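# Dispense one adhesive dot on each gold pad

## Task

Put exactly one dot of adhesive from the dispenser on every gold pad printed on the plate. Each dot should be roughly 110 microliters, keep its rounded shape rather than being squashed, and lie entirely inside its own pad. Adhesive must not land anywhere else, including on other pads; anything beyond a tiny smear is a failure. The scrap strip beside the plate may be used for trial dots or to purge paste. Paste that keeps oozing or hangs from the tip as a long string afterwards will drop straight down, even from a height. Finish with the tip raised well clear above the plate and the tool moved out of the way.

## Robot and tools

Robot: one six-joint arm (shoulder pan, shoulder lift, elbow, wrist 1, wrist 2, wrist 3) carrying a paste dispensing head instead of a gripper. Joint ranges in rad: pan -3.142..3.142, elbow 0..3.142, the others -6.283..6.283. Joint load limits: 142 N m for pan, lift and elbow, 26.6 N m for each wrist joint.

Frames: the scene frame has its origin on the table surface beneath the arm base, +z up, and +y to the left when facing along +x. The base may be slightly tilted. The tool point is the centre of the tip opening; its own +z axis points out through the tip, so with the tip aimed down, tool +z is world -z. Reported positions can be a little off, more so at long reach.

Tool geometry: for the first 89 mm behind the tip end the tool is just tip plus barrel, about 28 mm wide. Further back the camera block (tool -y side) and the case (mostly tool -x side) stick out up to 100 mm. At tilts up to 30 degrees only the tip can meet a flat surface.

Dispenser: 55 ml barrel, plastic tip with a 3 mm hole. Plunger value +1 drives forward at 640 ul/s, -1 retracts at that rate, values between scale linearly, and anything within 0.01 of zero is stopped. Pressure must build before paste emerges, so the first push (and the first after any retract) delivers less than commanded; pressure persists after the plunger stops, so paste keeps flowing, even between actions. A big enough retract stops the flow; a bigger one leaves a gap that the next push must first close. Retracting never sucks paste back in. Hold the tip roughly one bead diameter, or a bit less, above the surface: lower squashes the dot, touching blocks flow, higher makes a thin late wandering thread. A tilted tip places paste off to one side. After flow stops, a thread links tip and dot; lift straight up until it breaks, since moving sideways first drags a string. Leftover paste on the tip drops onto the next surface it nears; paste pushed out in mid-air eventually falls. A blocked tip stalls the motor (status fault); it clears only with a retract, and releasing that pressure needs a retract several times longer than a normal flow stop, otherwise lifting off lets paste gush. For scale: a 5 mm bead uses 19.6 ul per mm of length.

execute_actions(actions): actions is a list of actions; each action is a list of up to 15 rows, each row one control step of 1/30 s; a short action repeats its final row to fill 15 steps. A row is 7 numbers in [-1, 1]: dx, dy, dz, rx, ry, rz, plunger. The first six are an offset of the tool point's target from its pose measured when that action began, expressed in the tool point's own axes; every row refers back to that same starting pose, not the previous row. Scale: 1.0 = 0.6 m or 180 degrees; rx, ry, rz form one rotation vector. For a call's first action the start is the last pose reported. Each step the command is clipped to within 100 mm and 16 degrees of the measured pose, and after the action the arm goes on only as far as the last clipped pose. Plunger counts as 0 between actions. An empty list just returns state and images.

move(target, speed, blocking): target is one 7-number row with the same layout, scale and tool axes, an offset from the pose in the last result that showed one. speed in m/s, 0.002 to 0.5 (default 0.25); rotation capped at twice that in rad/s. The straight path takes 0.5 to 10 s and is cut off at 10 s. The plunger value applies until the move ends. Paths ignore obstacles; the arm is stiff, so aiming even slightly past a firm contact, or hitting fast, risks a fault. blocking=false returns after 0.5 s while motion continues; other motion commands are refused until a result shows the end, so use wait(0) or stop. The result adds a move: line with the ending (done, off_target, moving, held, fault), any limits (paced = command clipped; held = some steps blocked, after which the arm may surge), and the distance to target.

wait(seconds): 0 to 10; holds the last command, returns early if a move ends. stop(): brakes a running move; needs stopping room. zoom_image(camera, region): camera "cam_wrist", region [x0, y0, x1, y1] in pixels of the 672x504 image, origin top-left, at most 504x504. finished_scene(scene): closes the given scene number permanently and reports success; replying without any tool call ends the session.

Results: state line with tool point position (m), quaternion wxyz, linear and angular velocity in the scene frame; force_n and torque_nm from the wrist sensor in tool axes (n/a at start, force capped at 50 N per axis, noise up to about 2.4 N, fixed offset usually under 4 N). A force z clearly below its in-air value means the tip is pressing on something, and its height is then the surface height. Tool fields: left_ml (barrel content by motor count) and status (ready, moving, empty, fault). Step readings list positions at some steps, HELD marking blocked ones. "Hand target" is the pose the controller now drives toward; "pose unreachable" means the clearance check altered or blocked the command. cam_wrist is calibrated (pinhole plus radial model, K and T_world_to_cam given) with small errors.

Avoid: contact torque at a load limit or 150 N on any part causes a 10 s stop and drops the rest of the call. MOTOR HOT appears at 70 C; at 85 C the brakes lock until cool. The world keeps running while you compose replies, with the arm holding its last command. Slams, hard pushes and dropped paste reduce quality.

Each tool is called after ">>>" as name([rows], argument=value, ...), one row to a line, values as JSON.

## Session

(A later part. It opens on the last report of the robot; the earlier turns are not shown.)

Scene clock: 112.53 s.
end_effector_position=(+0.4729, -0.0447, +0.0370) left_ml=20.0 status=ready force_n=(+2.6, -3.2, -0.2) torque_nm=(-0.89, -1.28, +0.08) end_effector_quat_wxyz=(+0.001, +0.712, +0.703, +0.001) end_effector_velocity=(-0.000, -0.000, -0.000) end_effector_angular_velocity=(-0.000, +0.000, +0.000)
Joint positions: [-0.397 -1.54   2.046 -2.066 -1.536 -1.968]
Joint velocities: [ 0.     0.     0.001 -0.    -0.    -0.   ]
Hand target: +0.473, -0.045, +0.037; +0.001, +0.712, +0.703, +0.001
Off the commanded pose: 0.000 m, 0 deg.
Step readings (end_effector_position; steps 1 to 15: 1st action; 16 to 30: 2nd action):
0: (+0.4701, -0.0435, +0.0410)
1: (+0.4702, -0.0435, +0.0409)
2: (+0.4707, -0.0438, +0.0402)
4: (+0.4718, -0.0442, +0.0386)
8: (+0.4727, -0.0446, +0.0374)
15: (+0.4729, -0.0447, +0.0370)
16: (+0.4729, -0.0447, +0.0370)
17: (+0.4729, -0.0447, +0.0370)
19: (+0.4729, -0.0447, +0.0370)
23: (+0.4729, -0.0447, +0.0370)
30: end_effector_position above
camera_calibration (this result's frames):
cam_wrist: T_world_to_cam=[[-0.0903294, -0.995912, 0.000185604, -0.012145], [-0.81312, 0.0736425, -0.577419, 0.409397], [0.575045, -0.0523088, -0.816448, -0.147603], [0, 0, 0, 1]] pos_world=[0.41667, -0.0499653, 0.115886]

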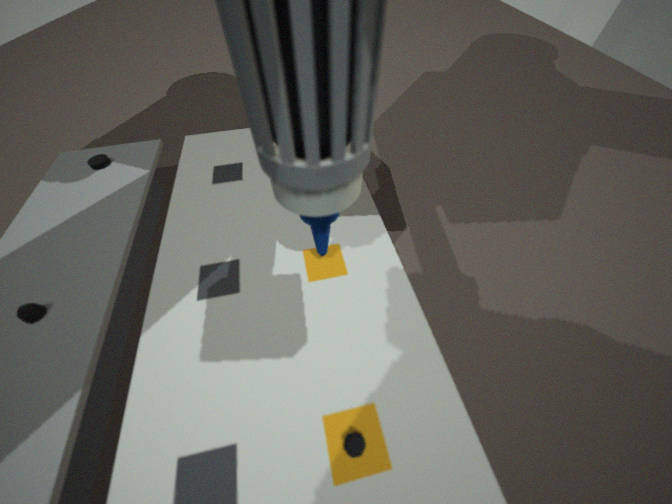

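>>> execute_actions([
  [[0,-0.0005,0.0037,0,0,0,0]],
  [[0,0,0,0,0,0,0]],
])

>>> zoom_image(camera="cam_wrist", region=[260, 200, 400, 320])

Scene clock: 117.23 s.
end_effector_position=(+0.4727, -0.0447, +0.0348) left_ml=20.0 status=ready force_n=(-0.3, -2.2, +4.9) torque_nm=(-0.69, +0.09, -0.10) end_effector_quat_wxyz=(+0.001, +0.711, +0.703, +0.001) end_effector_velocity=(-0.000, -0.000, -0.000) end_effector_angular_velocity=(+0.000, +0.001, -0.000)
Joint positions: [-0.397 -1.537  2.05  -2.072 -1.536 -1.968]
Joint velocities: [-0.  0.  0.  0. -0. -0.]
Hand target: +0.473, -0.045, +0.035; +0.001, +0.711, +0.703, +0.001
Off the commanded pose: 0.000 m, 0 deg.
Step readings (end_effector_position; steps 1 to 15: 1st action; 16 to 30: 2nd action):
0: (+0.4729, -0.0447, +0.0371)
1: (+0.4729, -0.0447, +0.0370)
2: (+0.4729, -0.0448, +0.0367)
4: (+0.4729, -0.0448, +0.0359)
8: (+0.4728, -0.0447, +0.0351)
15: (+0.4727, -0.0447, +0.0348)
16: (+0.4727, -0.0447, +0.0348)
17: (+0.4727, -0.0447, +0.0348)
19: (+0.4727, -0.0447, +0.0348)
23: (+0.4727, -0.0447, +0.0348)
30: end_effector_position above
camera_calibration (this result's frames):
cam_wrist: T_world_to_cam=[[-0.0902435, -0.99592, 0.000189124, -0.01217], [-0.813121, 0.0735698, -0.577427, 0.407889], [0.575057, -0.0522628, -0.816442, -0.149244], [0, 0, 0, 1]] pos_world=[0.416389, -0.0499286, 0.113679]

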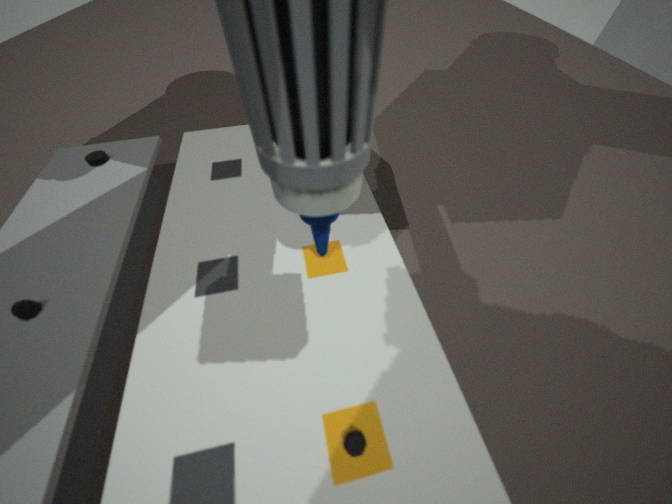

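Region (260, 200, 400, 320) of cam_wrist's 672x504 image, scaled by 3.600, with more detail than that image has; it fills the top 432 rows of this view, and the rest is white.

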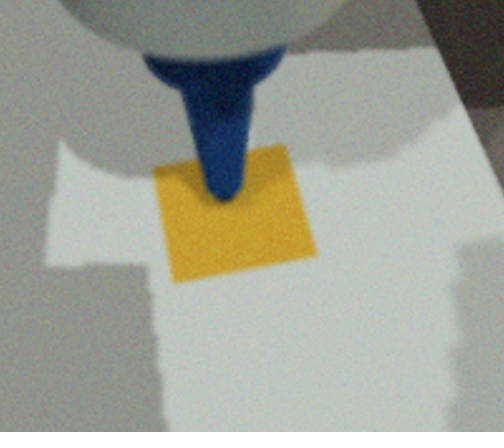

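Close to reference; dispense.

>>> execute_actions([
  [[0,0,0,0,0,0,0.36]],
])

>>> wait(seconds=10)

>>> wait(seconds=6)

>>> execute_actions([
  [[0,0,-0.04,0,0,0,0]],
  [[0,0,0,0,0,0,0]],
])

>>> zoom_image(camera="cam_wrist", region=[270, 210, 370, 310])

Scene clock: 121.53 s.
end_effector_position=(+0.4727, -0.0447, +0.0348) left_ml=19.9 status=moving force_n=(+0.1, +1.9, +2.7) torque_nm=(+0.76, -0.20, +0.07) end_effector_quat_wxyz=(+0.001, +0.711, +0.703, +0.001) end_effector_velocity=(-0.000, +0.000, -0.000) end_effector_angular_velocity=(+0.001, +0.000, -0.000)
Joint positions: [-0.397 -1.537  2.05  -2.072 -1.536 -1.968]
Joint velocities: [-0.     0.     0.     0.     0.001  0.   ]
Hand target: +0.473, -0.045, +0.035; +0.001, +0.711, +0.703, +0.001
Off the commanded pose: 0.000 m, 0 deg.
Step readings (end_effector_position):
0: (+0.4727, -0.0447, +0.0348)
1: (+0.4727, -0.0447, +0.0348)
2: (+0.4727, -0.0447, +0.0348)
4: (+0.4727, -0.0447, +0.0348)
8: (+0.4727, -0.0447, +0.0348)
15: end_effector_position above
camera_calibration (this result's frames):
cam_wrist: T_world_to_cam=[[-0.0902439, -0.99592, 0.000184681, -0.0121676], [-0.813129, 0.0735735, -0.577416, 0.407886], [0.575046, -0.0522584, -0.81645, -0.149236], [0, 0, 0, 1]] pos_world=[0.416384, -0.0499265, 0.113678]

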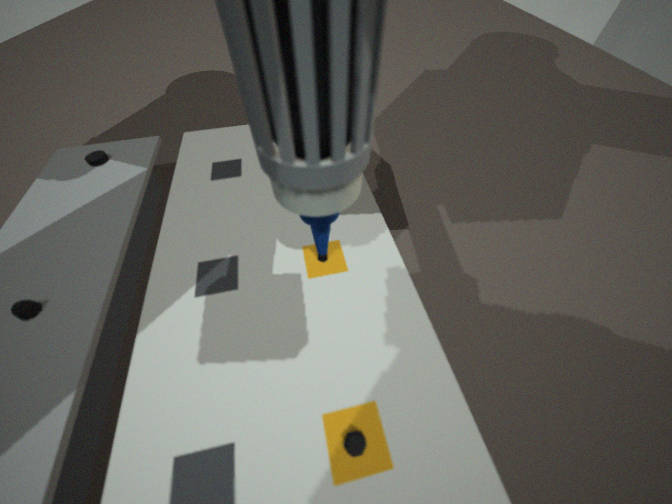

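Scene clock: 131.53 s.
end_effector_position=(+0.4727, -0.0447, +0.0348) left_ml=19.9 status=ready force_n=(-1.3, -3.3, +1.3) torque_nm=(-1.13, +0.38, -0.06) end_effector_quat_wxyz=(+0.001, +0.711, +0.703, +0.001) end_effector_velocity=(-0.000, +0.001, +0.000) end_effector_angular_velocity=(+0.001, +0.000, +0.000)
Joint positions: [-0.397 -1.537  2.05  -2.072 -1.536 -1.968]
Joint velocities: [ 0.     0.    -0.     0.001  0.001 -0.   ]
Hand target: +0.473, -0.045, +0.035; +0.001, +0.711, +0.703, +0.001
Off the commanded pose: 0.000 m, 0 deg.
wait: 10.00 s; at rest by 0.20 s
camera_calibration (this result's frames):
cam_wrist: T_world_to_cam=[[-0.0902436, -0.99592, 0.000189174, -0.01217], [-0.813121, 0.0735699, -0.577427, 0.407889], [0.575057, -0.0522629, -0.816442, -0.149244], [0, 0, 0, 1]] pos_world=[0.416389, -0.0499287, 0.113679]

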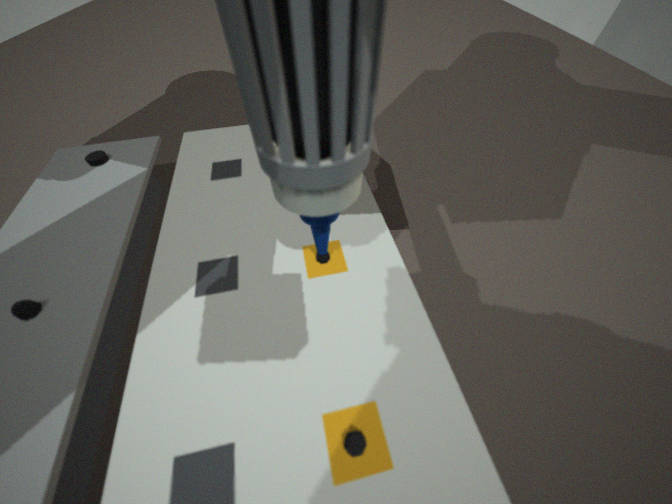

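Scene clock: 137.53 s.
end_effector_position=(+0.4727, -0.0447, +0.0348) left_ml=19.9 status=ready force_n=(-1.9, -2.0, +3.9) torque_nm=(-0.48, +0.79, +0.01) end_effector_quat_wxyz=(+0.001, +0.711, +0.703, +0.001) end_effector_velocity=(-0.000, -0.000, -0.000) end_effector_angular_velocity=(-0.000, -0.000, +0.001)
Joint positions: [-0.397 -1.537  2.05  -2.072 -1.536 -1.968]
Joint velocities: [-0.    -0.     0.001 -0.002 -0.    -0.001]
Hand target: +0.473, -0.045, +0.035; +0.001, +0.711, +0.703, +0.001
Off the commanded pose: 0.000 m, 0 deg.
wait: 6.00 s; at rest by 0.17 s
camera_calibration (this result's frames):
cam_wrist: T_world_to_cam=[[-0.0902435, -0.99592, 0.000189296, -0.0121701], [-0.813121, 0.0735697, -0.577427, 0.407889], [0.575057, -0.052263, -0.816442, -0.149245], [0, 0, 0, 1]] pos_world=[0.416389, -0.0499287, 0.113679]

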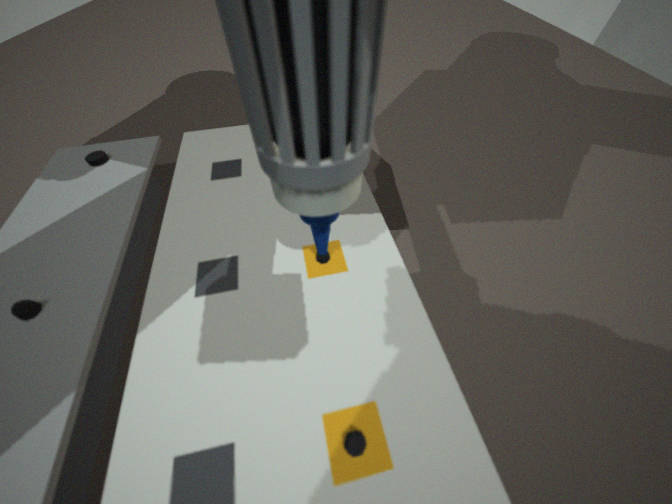

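Scene clock: 138.53 s.
end_effector_position=(+0.4727, -0.0447, +0.0587) left_ml=19.9 status=ready force_n=(+0.1, -0.2, -1.2) torque_nm=(+0.22, -0.04, +0.04) end_effector_quat_wxyz=(+0.001, +0.711, +0.703, +0.001) end_effector_velocity=(+0.001, -0.001, +0.001) end_effector_angular_velocity=(-0.002, -0.002, +0.000)
Joint positions: [-0.399 -1.566  2.011 -2.004 -1.536 -1.97 ]
Joint velocities: [ 0.     0.    -0.001 -0.001 -0.001  0.   ]
Hand target: +0.473, -0.045, +0.059; +0.001, +0.711, +0.703, +0.001
Off the commanded pose: 0.000 m, 0 deg.
Step readings (end_effector_position; steps 1 to 15: 1st action; 16 to 30: 2nd action):
0: (+0.4727, -0.0447, +0.0348)
1: (+0.4729, -0.0448, +0.0352)
2: (+0.4738, -0.0452, +0.0391)
4: (+0.4737, -0.0451, +0.0484)
8: (+0.4729, -0.0448, +0.0563)
15: (+0.4726, -0.0447, +0.0586)
16: (+0.4726, -0.0447, +0.0587)
17: (+0.4726, -0.0447, +0.0587)
19: (+0.4726, -0.0447, +0.0587)
23: (+0.4726, -0.0447, +0.0587)
30: end_effector_position above
camera_calibration (this result's frames):
cam_wrist: T_world_to_cam=[[-0.0902341, -0.995921, 0.000235309, -0.012183], [-0.813007, 0.073525, -0.577593, 0.421644], [0.575219, -0.0523099, -0.816325, -0.129833], [0, 0, 0, 1]] pos_world=[0.416383, -0.0499263, 0.137556]

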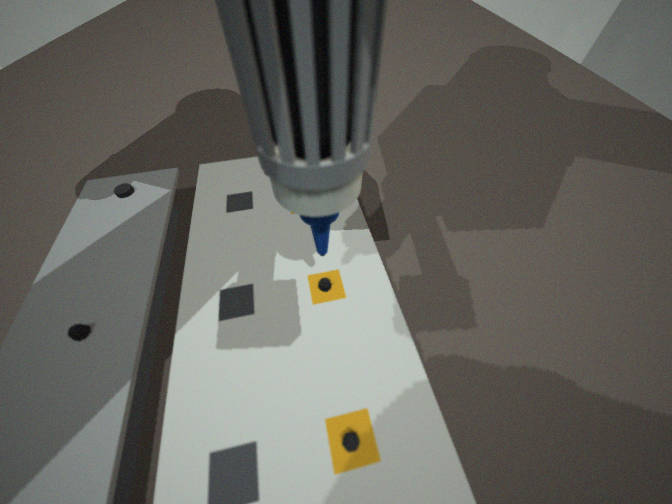

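Region (270, 210, 370, 310) of cam_wrist's 672x504 image, scaled by 5.040, with more detail than that image has.

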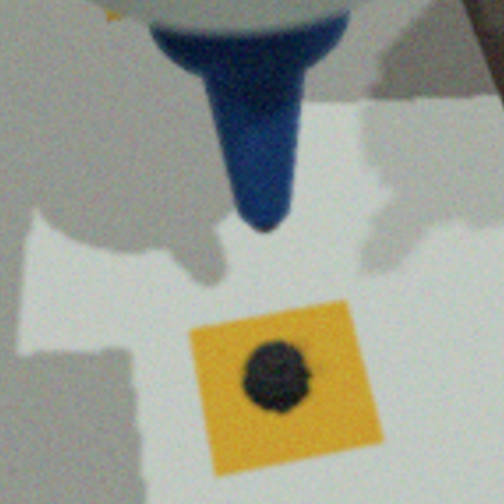

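>>> move(target=[0.0138,0.1,0.028,0,0,0,0])

>>> zoom_image(camera="cam_wrist", region=[260, 200, 400, 320])

Scene clock: 143.53 s.
end_effector_position=(+0.5327, -0.0372, +0.0421) left_ml=19.9 status=ready force_n=(-1.8, +3.2, -2.0) torque_nm=(+1.35, +0.46, +0.10) end_effector_quat_wxyz=(+0.001, +0.711, +0.703, +0.001) end_effector_velocity=(+0.002, +0.000, -0.000) end_effector_angular_velocity=(-0.001, +0.001, +0.000)
Joint positions: [-0.337 -1.409  1.886 -2.038 -1.535 -1.908]
Joint velocities: [ 0.002  0.005 -0.006  0.001 -0.001  0.002]
Hand target: +0.533, -0.037, +0.042; +0.001, +0.711, +0.703, +0.001
Off the commanded pose: 0.000 m, 0 deg.
move: done
camera_calibration (this result's frames):
cam_wrist: T_world_to_cam=[[-0.0902265, -0.995921, 0.0000642241, 0.000759306], [-0.812925, 0.0736105, -0.577698, 0.460267], [0.575337, -0.0521759, -0.816251, -0.177578], [0, 0, 0, 1]] pos_world=[0.476398, -0.0423895, 0.120947]

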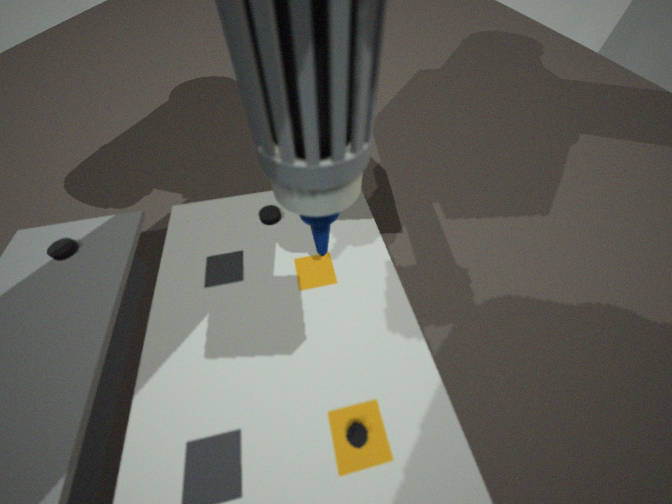

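Region (260, 200, 400, 320) of cam_wrist's 672x504 image, scaled by 3.600, with more detail than that image has; it fills the top 432 rows of this view, and the rest is white.

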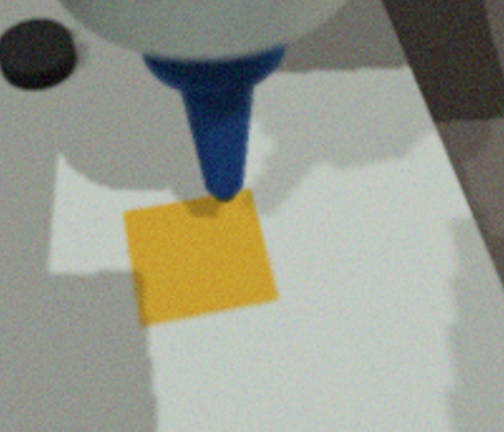

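>>> execute_actions([
  [[0.0062,-0.0015,0.0085,0,0,0,0]],
  [[0,0,0,0,0,0,0]],
])

>>> zoom_image(camera="cam_wrist", region=[260, 200, 400, 320])

Scene clock: 149.77 s.
end_effector_position=(+0.5319, -0.0335, +0.0370) left_ml=19.9 status=ready force_n=(-0.5, +0.7, -0.2) torque_nm=(+0.63, +0.06, +0.22) end_effector_quat_wxyz=(+0.001, +0.711, +0.703, +0.001) end_effector_velocity=(+0.000, -0.000, -0.000) end_effector_angular_velocity=(+0.000, -0.000, -0.000)
Joint positions: [-0.331 -1.406  1.896 -2.052 -1.535 -1.902]
Joint velocities: [-0.  0.  0. -0.  0. -0.]
Hand target: +0.532, -0.033, +0.037; +0.001, +0.711, +0.703, +0.001
Off the commanded pose: 0.000 m, 0 deg.
Step readings (end_effector_position; steps 1 to 15: 1st action; 16 to 30: 2nd action):
0: (+0.5328, -0.0371, +0.0421)
1: (+0.5328, -0.0371, +0.0420)
2: (+0.5327, -0.0364, +0.0412)
4: (+0.5323, -0.0350, +0.0392)
8: (+0.5320, -0.0338, +0.0375)
15: (+0.5319, -0.0335, +0.0371)
16: (+0.5319, -0.0335, +0.0370)
17: (+0.5319, -0.0335, +0.0370)
19: (+0.5319, -0.0335, +0.0370)
23: (+0.5319, -0.0335, +0.0370)
30: end_effector_position above
camera_calibration (this result's frames):
cam_wrist: T_world_to_cam=[[-0.0902267, -0.995921, 0.0000824571, 0.00436828], [-0.812926, 0.0736003, -0.577697, 0.456389], [0.575335, -0.0521907, -0.816251, -0.181049], [0, 0, 0, 1]] pos_world=[0.475569, -0.038689, 0.115873]

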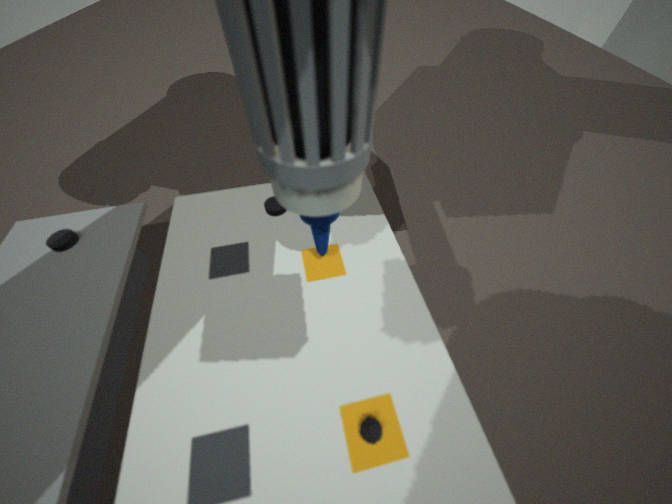

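Region (260, 200, 400, 320) of cam_wrist's 672x504 image, scaled by 3.600, with more detail than that image has; it fills the top 432 rows of this view, and the rest is white.

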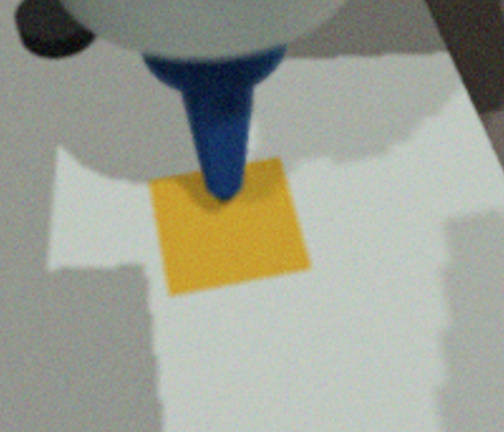

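>>> execute_actions([
  [[0.001,-0.0005,0.0037,0,0,0,0]],
  [[0,0,0,0,0,0,0]],
])

>>> zoom_image(camera="cam_wrist", region=[260, 200, 400, 320])

Scene clock: 154.73 s.
end_effector_position=(+0.5316, -0.0329, +0.0348) left_ml=19.9 status=ready force_n=(+0.9, +1.8, -0.4) torque_nm=(+0.81, -0.39, +0.06) end_effector_quat_wxyz=(+0.001, +0.711, +0.703, +0.001) end_effector_velocity=(-0.000, +0.000, -0.000) end_effector_angular_velocity=(+0.001, +0.000, -0.001)
Joint positions: [-0.33  -1.405  1.9   -2.058 -1.535 -1.901]
Joint velocities: [-0.     0.     0.     0.     0.001  0.   ]
Hand target: +0.532, -0.033, +0.035; +0.001, +0.712, +0.703, +0.001
Off the commanded pose: 0.000 m, 0 deg.
Step readings (end_effector_position; steps 1 to 15: 1st action; 16 to 30: 2nd action):
0: (+0.5319, -0.0335, +0.0371)
1: (+0.5319, -0.0335, +0.0371)
2: (+0.5319, -0.0335, +0.0368)
4: (+0.5318, -0.0333, +0.0359)
8: (+0.5317, -0.0330, +0.0351)
15: (+0.5316, -0.0329, +0.0349)
16: (+0.5316, -0.0329, +0.0348)
17: (+0.5316, -0.0329, +0.0348)
19: (+0.5316, -0.0329, +0.0348)
23: (+0.5316, -0.0329, +0.0348)
30: end_effector_position above
camera_calibration (this result's frames):
cam_wrist: T_world_to_cam=[[-0.0902451, -0.99592, 0.000112638, 0.0049239], [-0.812923, 0.0735975, -0.577702, 0.454844], [0.575337, -0.0522263, -0.816248, -0.182659], [0, 0, 0, 1]] pos_world=[0.475288, -0.0381112, 0.113669]

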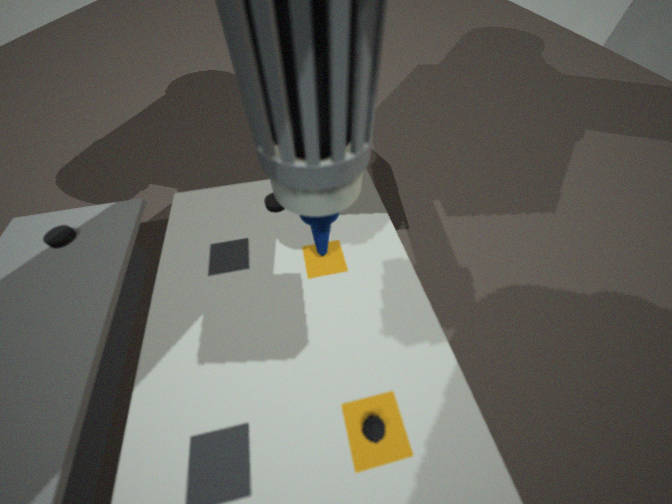

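Region (260, 200, 400, 320) of cam_wrist's 672x504 image, scaled by 3.600, with more detail than that image has; it fills the top 432 rows of this view, and the rest is white.

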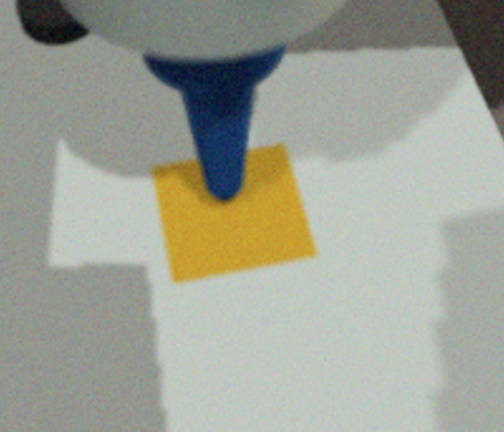

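>>> execute_actions([
  [[0,0,0,0,0,0,0.36]],
])

>>> wait(seconds=10)

>>> wait(seconds=6)

>>> execute_actions([
  [[0,0,-0.045,0,0,0,0]],
  [[0,0,0,0,0,0,0]],
])

>>> zoom_image(camera="cam_wrist", region=[270, 210, 370, 310])

Scene clock: 160.53 s.
end_effector_position=(+0.5316, -0.0329, +0.0348) left_ml=19.8 status=moving force_n=(-0.9, +0.9, +2.9) torque_nm=(+0.51, +0.07, +0.20) end_effector_quat_wxyz=(+0.001, +0.711, +0.703, +0.001) end_effector_velocity=(-0.000, -0.000, -0.000) end_effector_angular_velocity=(-0.001, -0.000, +0.000)
Joint positions: [-0.33  -1.405  1.9   -2.058 -1.535 -1.901]
Joint velocities: [ 0.    -0.     0.    -0.001 -0.001  0.   ]
Hand target: +0.532, -0.033, +0.035; +0.001, +0.711, +0.703, +0.001
Off the commanded pose: 0.000 m, 0 deg.
Step readings (end_effector_position):
0: (+0.5316, -0.0329, +0.0348)
1: (+0.5316, -0.0329, +0.0348)
2: (+0.5316, -0.0329, +0.0348)
4: (+0.5316, -0.0329, +0.0348)
8: (+0.5316, -0.0329, +0.0348)
15: end_effector_position above
camera_calibration (this result's frames):
cam_wrist: T_world_to_cam=[[-0.0902455, -0.99592, 0.000109232, 0.0049258], [-0.812931, 0.0736006, -0.577691, 0.454842], [0.575326, -0.0522228, -0.816256, -0.18265], [0, 0, 0, 1]] pos_world=[0.475282, -0.0381094, 0.113668]

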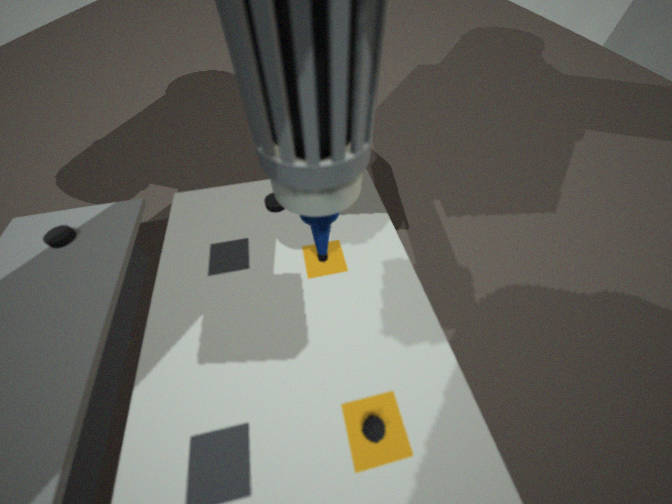

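Scene clock: 170.53 s.
end_effector_position=(+0.5316, -0.0329, +0.0348) left_ml=19.8 status=ready force_n=(-0.7, -0.7, -1.9) torque_nm=(-0.15, +0.24, -0.09) end_effector_quat_wxyz=(+0.001, +0.711, +0.703, +0.001) end_effector_velocity=(-0.000, -0.000, -0.000) end_effector_angular_velocity=(-0.000, +0.000, +0.000)
Joint positions: [-0.33  -1.405  1.9   -2.058 -1.535 -1.901]
Joint velocities: [ 0.    -0.     0.001 -0.001 -0.    -0.   ]
Hand target: +0.532, -0.033, +0.035; +0.001, +0.711, +0.703, +0.001
Off the commanded pose: 0.000 m, 0 deg.
wait: 10.00 s; at rest by 0.20 s
camera_calibration (this result's frames):
cam_wrist: T_world_to_cam=[[-0.090245, -0.99592, 0.00011294, 0.00492371], [-0.812923, 0.0735973, -0.577702, 0.454844], [0.575337, -0.0522266, -0.816248, -0.182659], [0, 0, 0, 1]] pos_world=[0.475288, -0.0381113, 0.113669]

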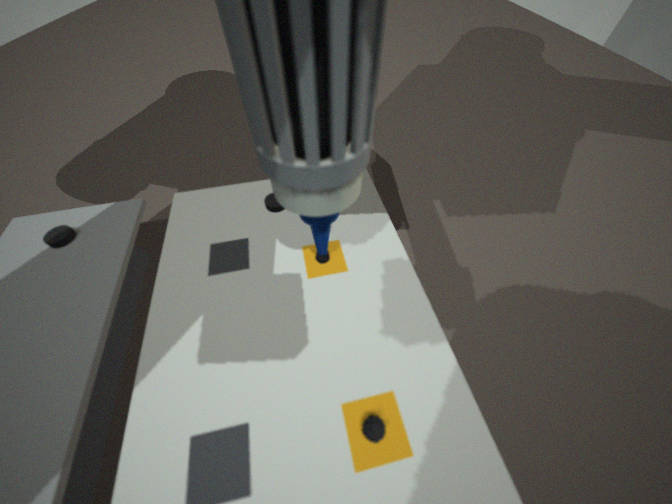

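Scene clock: 176.53 s.
end_effector_position=(+0.5316, -0.0329, +0.0348) left_ml=19.8 status=ready force_n=(-0.6, +0.7, +2.2) torque_nm=(+0.37, +0.02, -0.03) end_effector_quat_wxyz=(+0.001, +0.711, +0.703, +0.001) end_effector_velocity=(+0.001, -0.001, +0.000) end_effector_angular_velocity=(-0.002, -0.002, +0.000)
Joint positions: [-0.33  -1.405  1.9   -2.058 -1.535 -1.901]
Joint velocities: [ 0.    -0.    -0.001 -0.002 -0.001  0.   ]
Hand target: +0.532, -0.033, +0.035; +0.001, +0.711, +0.703, +0.001
Off the commanded pose: 0.000 m, 0 deg.
wait: 6.00 s; at rest by 0.17 s
camera_calibration (this result's frames):
cam_wrist: T_world_to_cam=[[-0.0902449, -0.99592, 0.000112839, 0.00492378], [-0.812923, 0.0735973, -0.577702, 0.454844], [0.575337, -0.0522264, -0.816248, -0.182659], [0, 0, 0, 1]] pos_world=[0.475288, -0.0381112, 0.113669]

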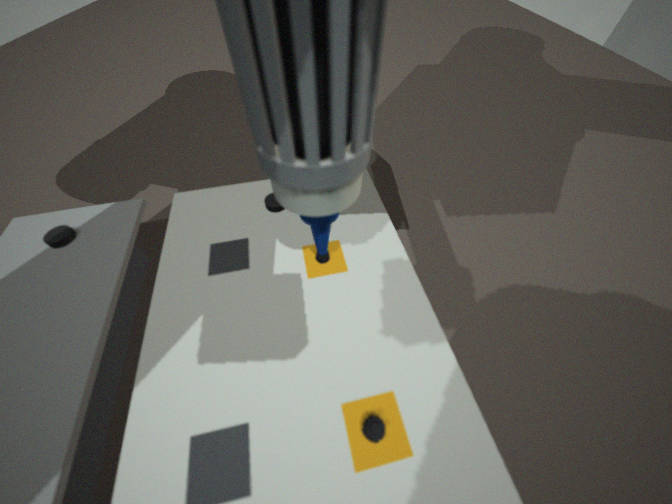

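Scene clock: 177.53 s.
end_effector_position=(+0.5316, -0.0329, +0.0617) left_ml=19.8 status=ready force_n=(-1.2, +2.0, +0.9) torque_nm=(+0.70, +0.37, -0.16) end_effector_quat_wxyz=(+0.002, +0.711, +0.703, +0.001) end_effector_velocity=(+0.001, -0.000, +0.001) end_effector_angular_velocity=(-0.001, -0.002, -0.000)
Joint positions: [-0.331 -1.434  1.859 -1.987 -1.535 -1.902]
Joint velocities: [-0.    -0.    -0.001 -0.    -0.     0.   ]
Hand target: +0.532, -0.033, +0.062; +0.002, +0.711, +0.703, +0.001
Off the commanded pose: 0.000 m, 0 deg.
Step readings (end_effector_position; steps 1 to 15: 1st action; 16 to 30: 2nd action):
0: (+0.5316, -0.0329, +0.0348)
1: (+0.5319, -0.0330, +0.0353)
2: (+0.5329, -0.0333, +0.0396)
4: (+0.5328, -0.0332, +0.0502)
8: (+0.5318, -0.0329, +0.0591)
15: (+0.5315, -0.0329, +0.0616)
16: (+0.5315, -0.0329, +0.0617)
17: (+0.5315, -0.0329, +0.0617)
19: (+0.5315, -0.0329, +0.0617)
23: (+0.5315, -0.0329, +0.0617)
30: end_effector_position above
camera_calibration (this result's frames):
cam_wrist: T_world_to_cam=[[-0.0902345, -0.995921, 0.000157532, 0.00491145], [-0.81279, 0.0735507, -0.577895, 0.470312], [0.575526, -0.0522741, -0.816111, -0.160832], [0, 0, 0, 1]] pos_world=[0.475271, -0.0381077, 0.140533]

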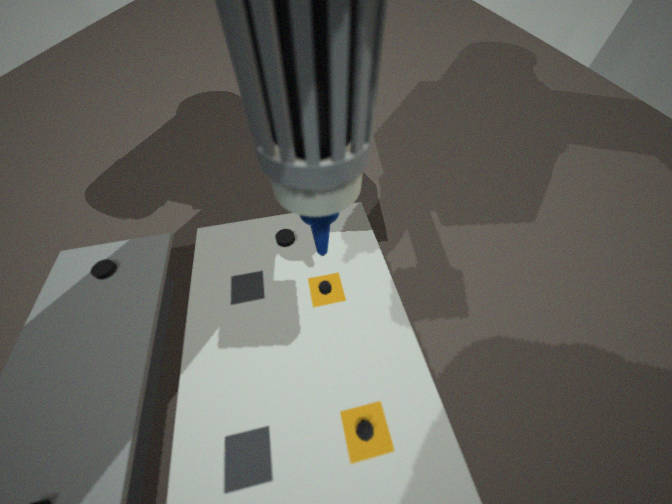

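Region (270, 210, 370, 310) of cam_wrist's 672x504 image, scaled by 5.040, with more detail than that image has.

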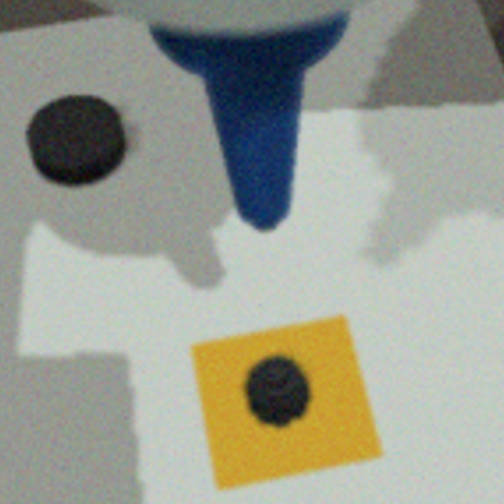

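>>> move(target=[-0.17,0,-0.1,0,0,0,-0.5])

>>> finished_scene(scene=2)

Scene clock: 181.10 s.
end_effector_position=(+0.5300, -0.1348, +0.1217) left_ml=20.1 status=moving force_n=(+2.6, +3.2, +1.9) torque_nm=(+1.36, -1.13, -0.03) end_effector_quat_wxyz=(+0.002, +0.711, +0.703, +0.001) end_effector_velocity=(+0.001, -0.002, +0.002) end_effector_angular_velocity=(+0.000, -0.002, -0.000)
Joint positions: [-0.513 -1.439  1.711 -1.827 -1.538 -2.084]
Joint velocities: [-0.003  0.002 -0.005  0.002  0.001 -0.003]
Hand target: +0.530, -0.135, +0.122; +0.002, +0.711, +0.703, +0.001
Off the commanded pose: 0.000 m, 0 deg.
move: done
camera_calibration (this result's frames):
cam_wrist: T_world_to_cam=[[-0.0902445, -0.995919, 0.000679505, -0.096834], [-0.81282, 0.0732588, -0.57789, 0.511169], [0.575482, -0.0527037, -0.816115, -0.116376], [0, 0, 0, 1]] pos_world=[0.473722, -0.14002, 0.200489]

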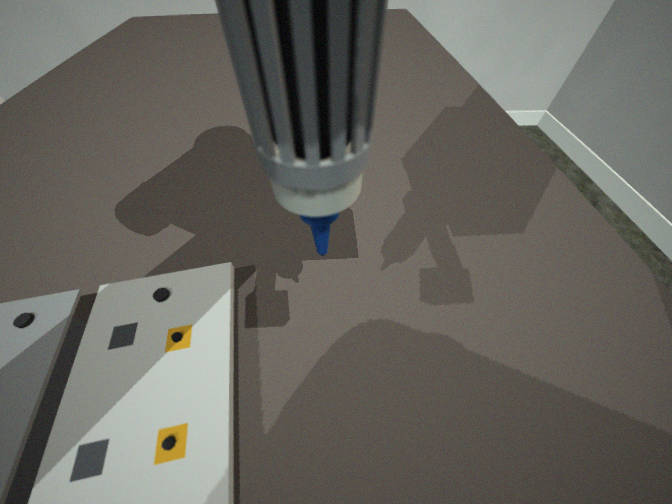

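The scene is finished: the task was done.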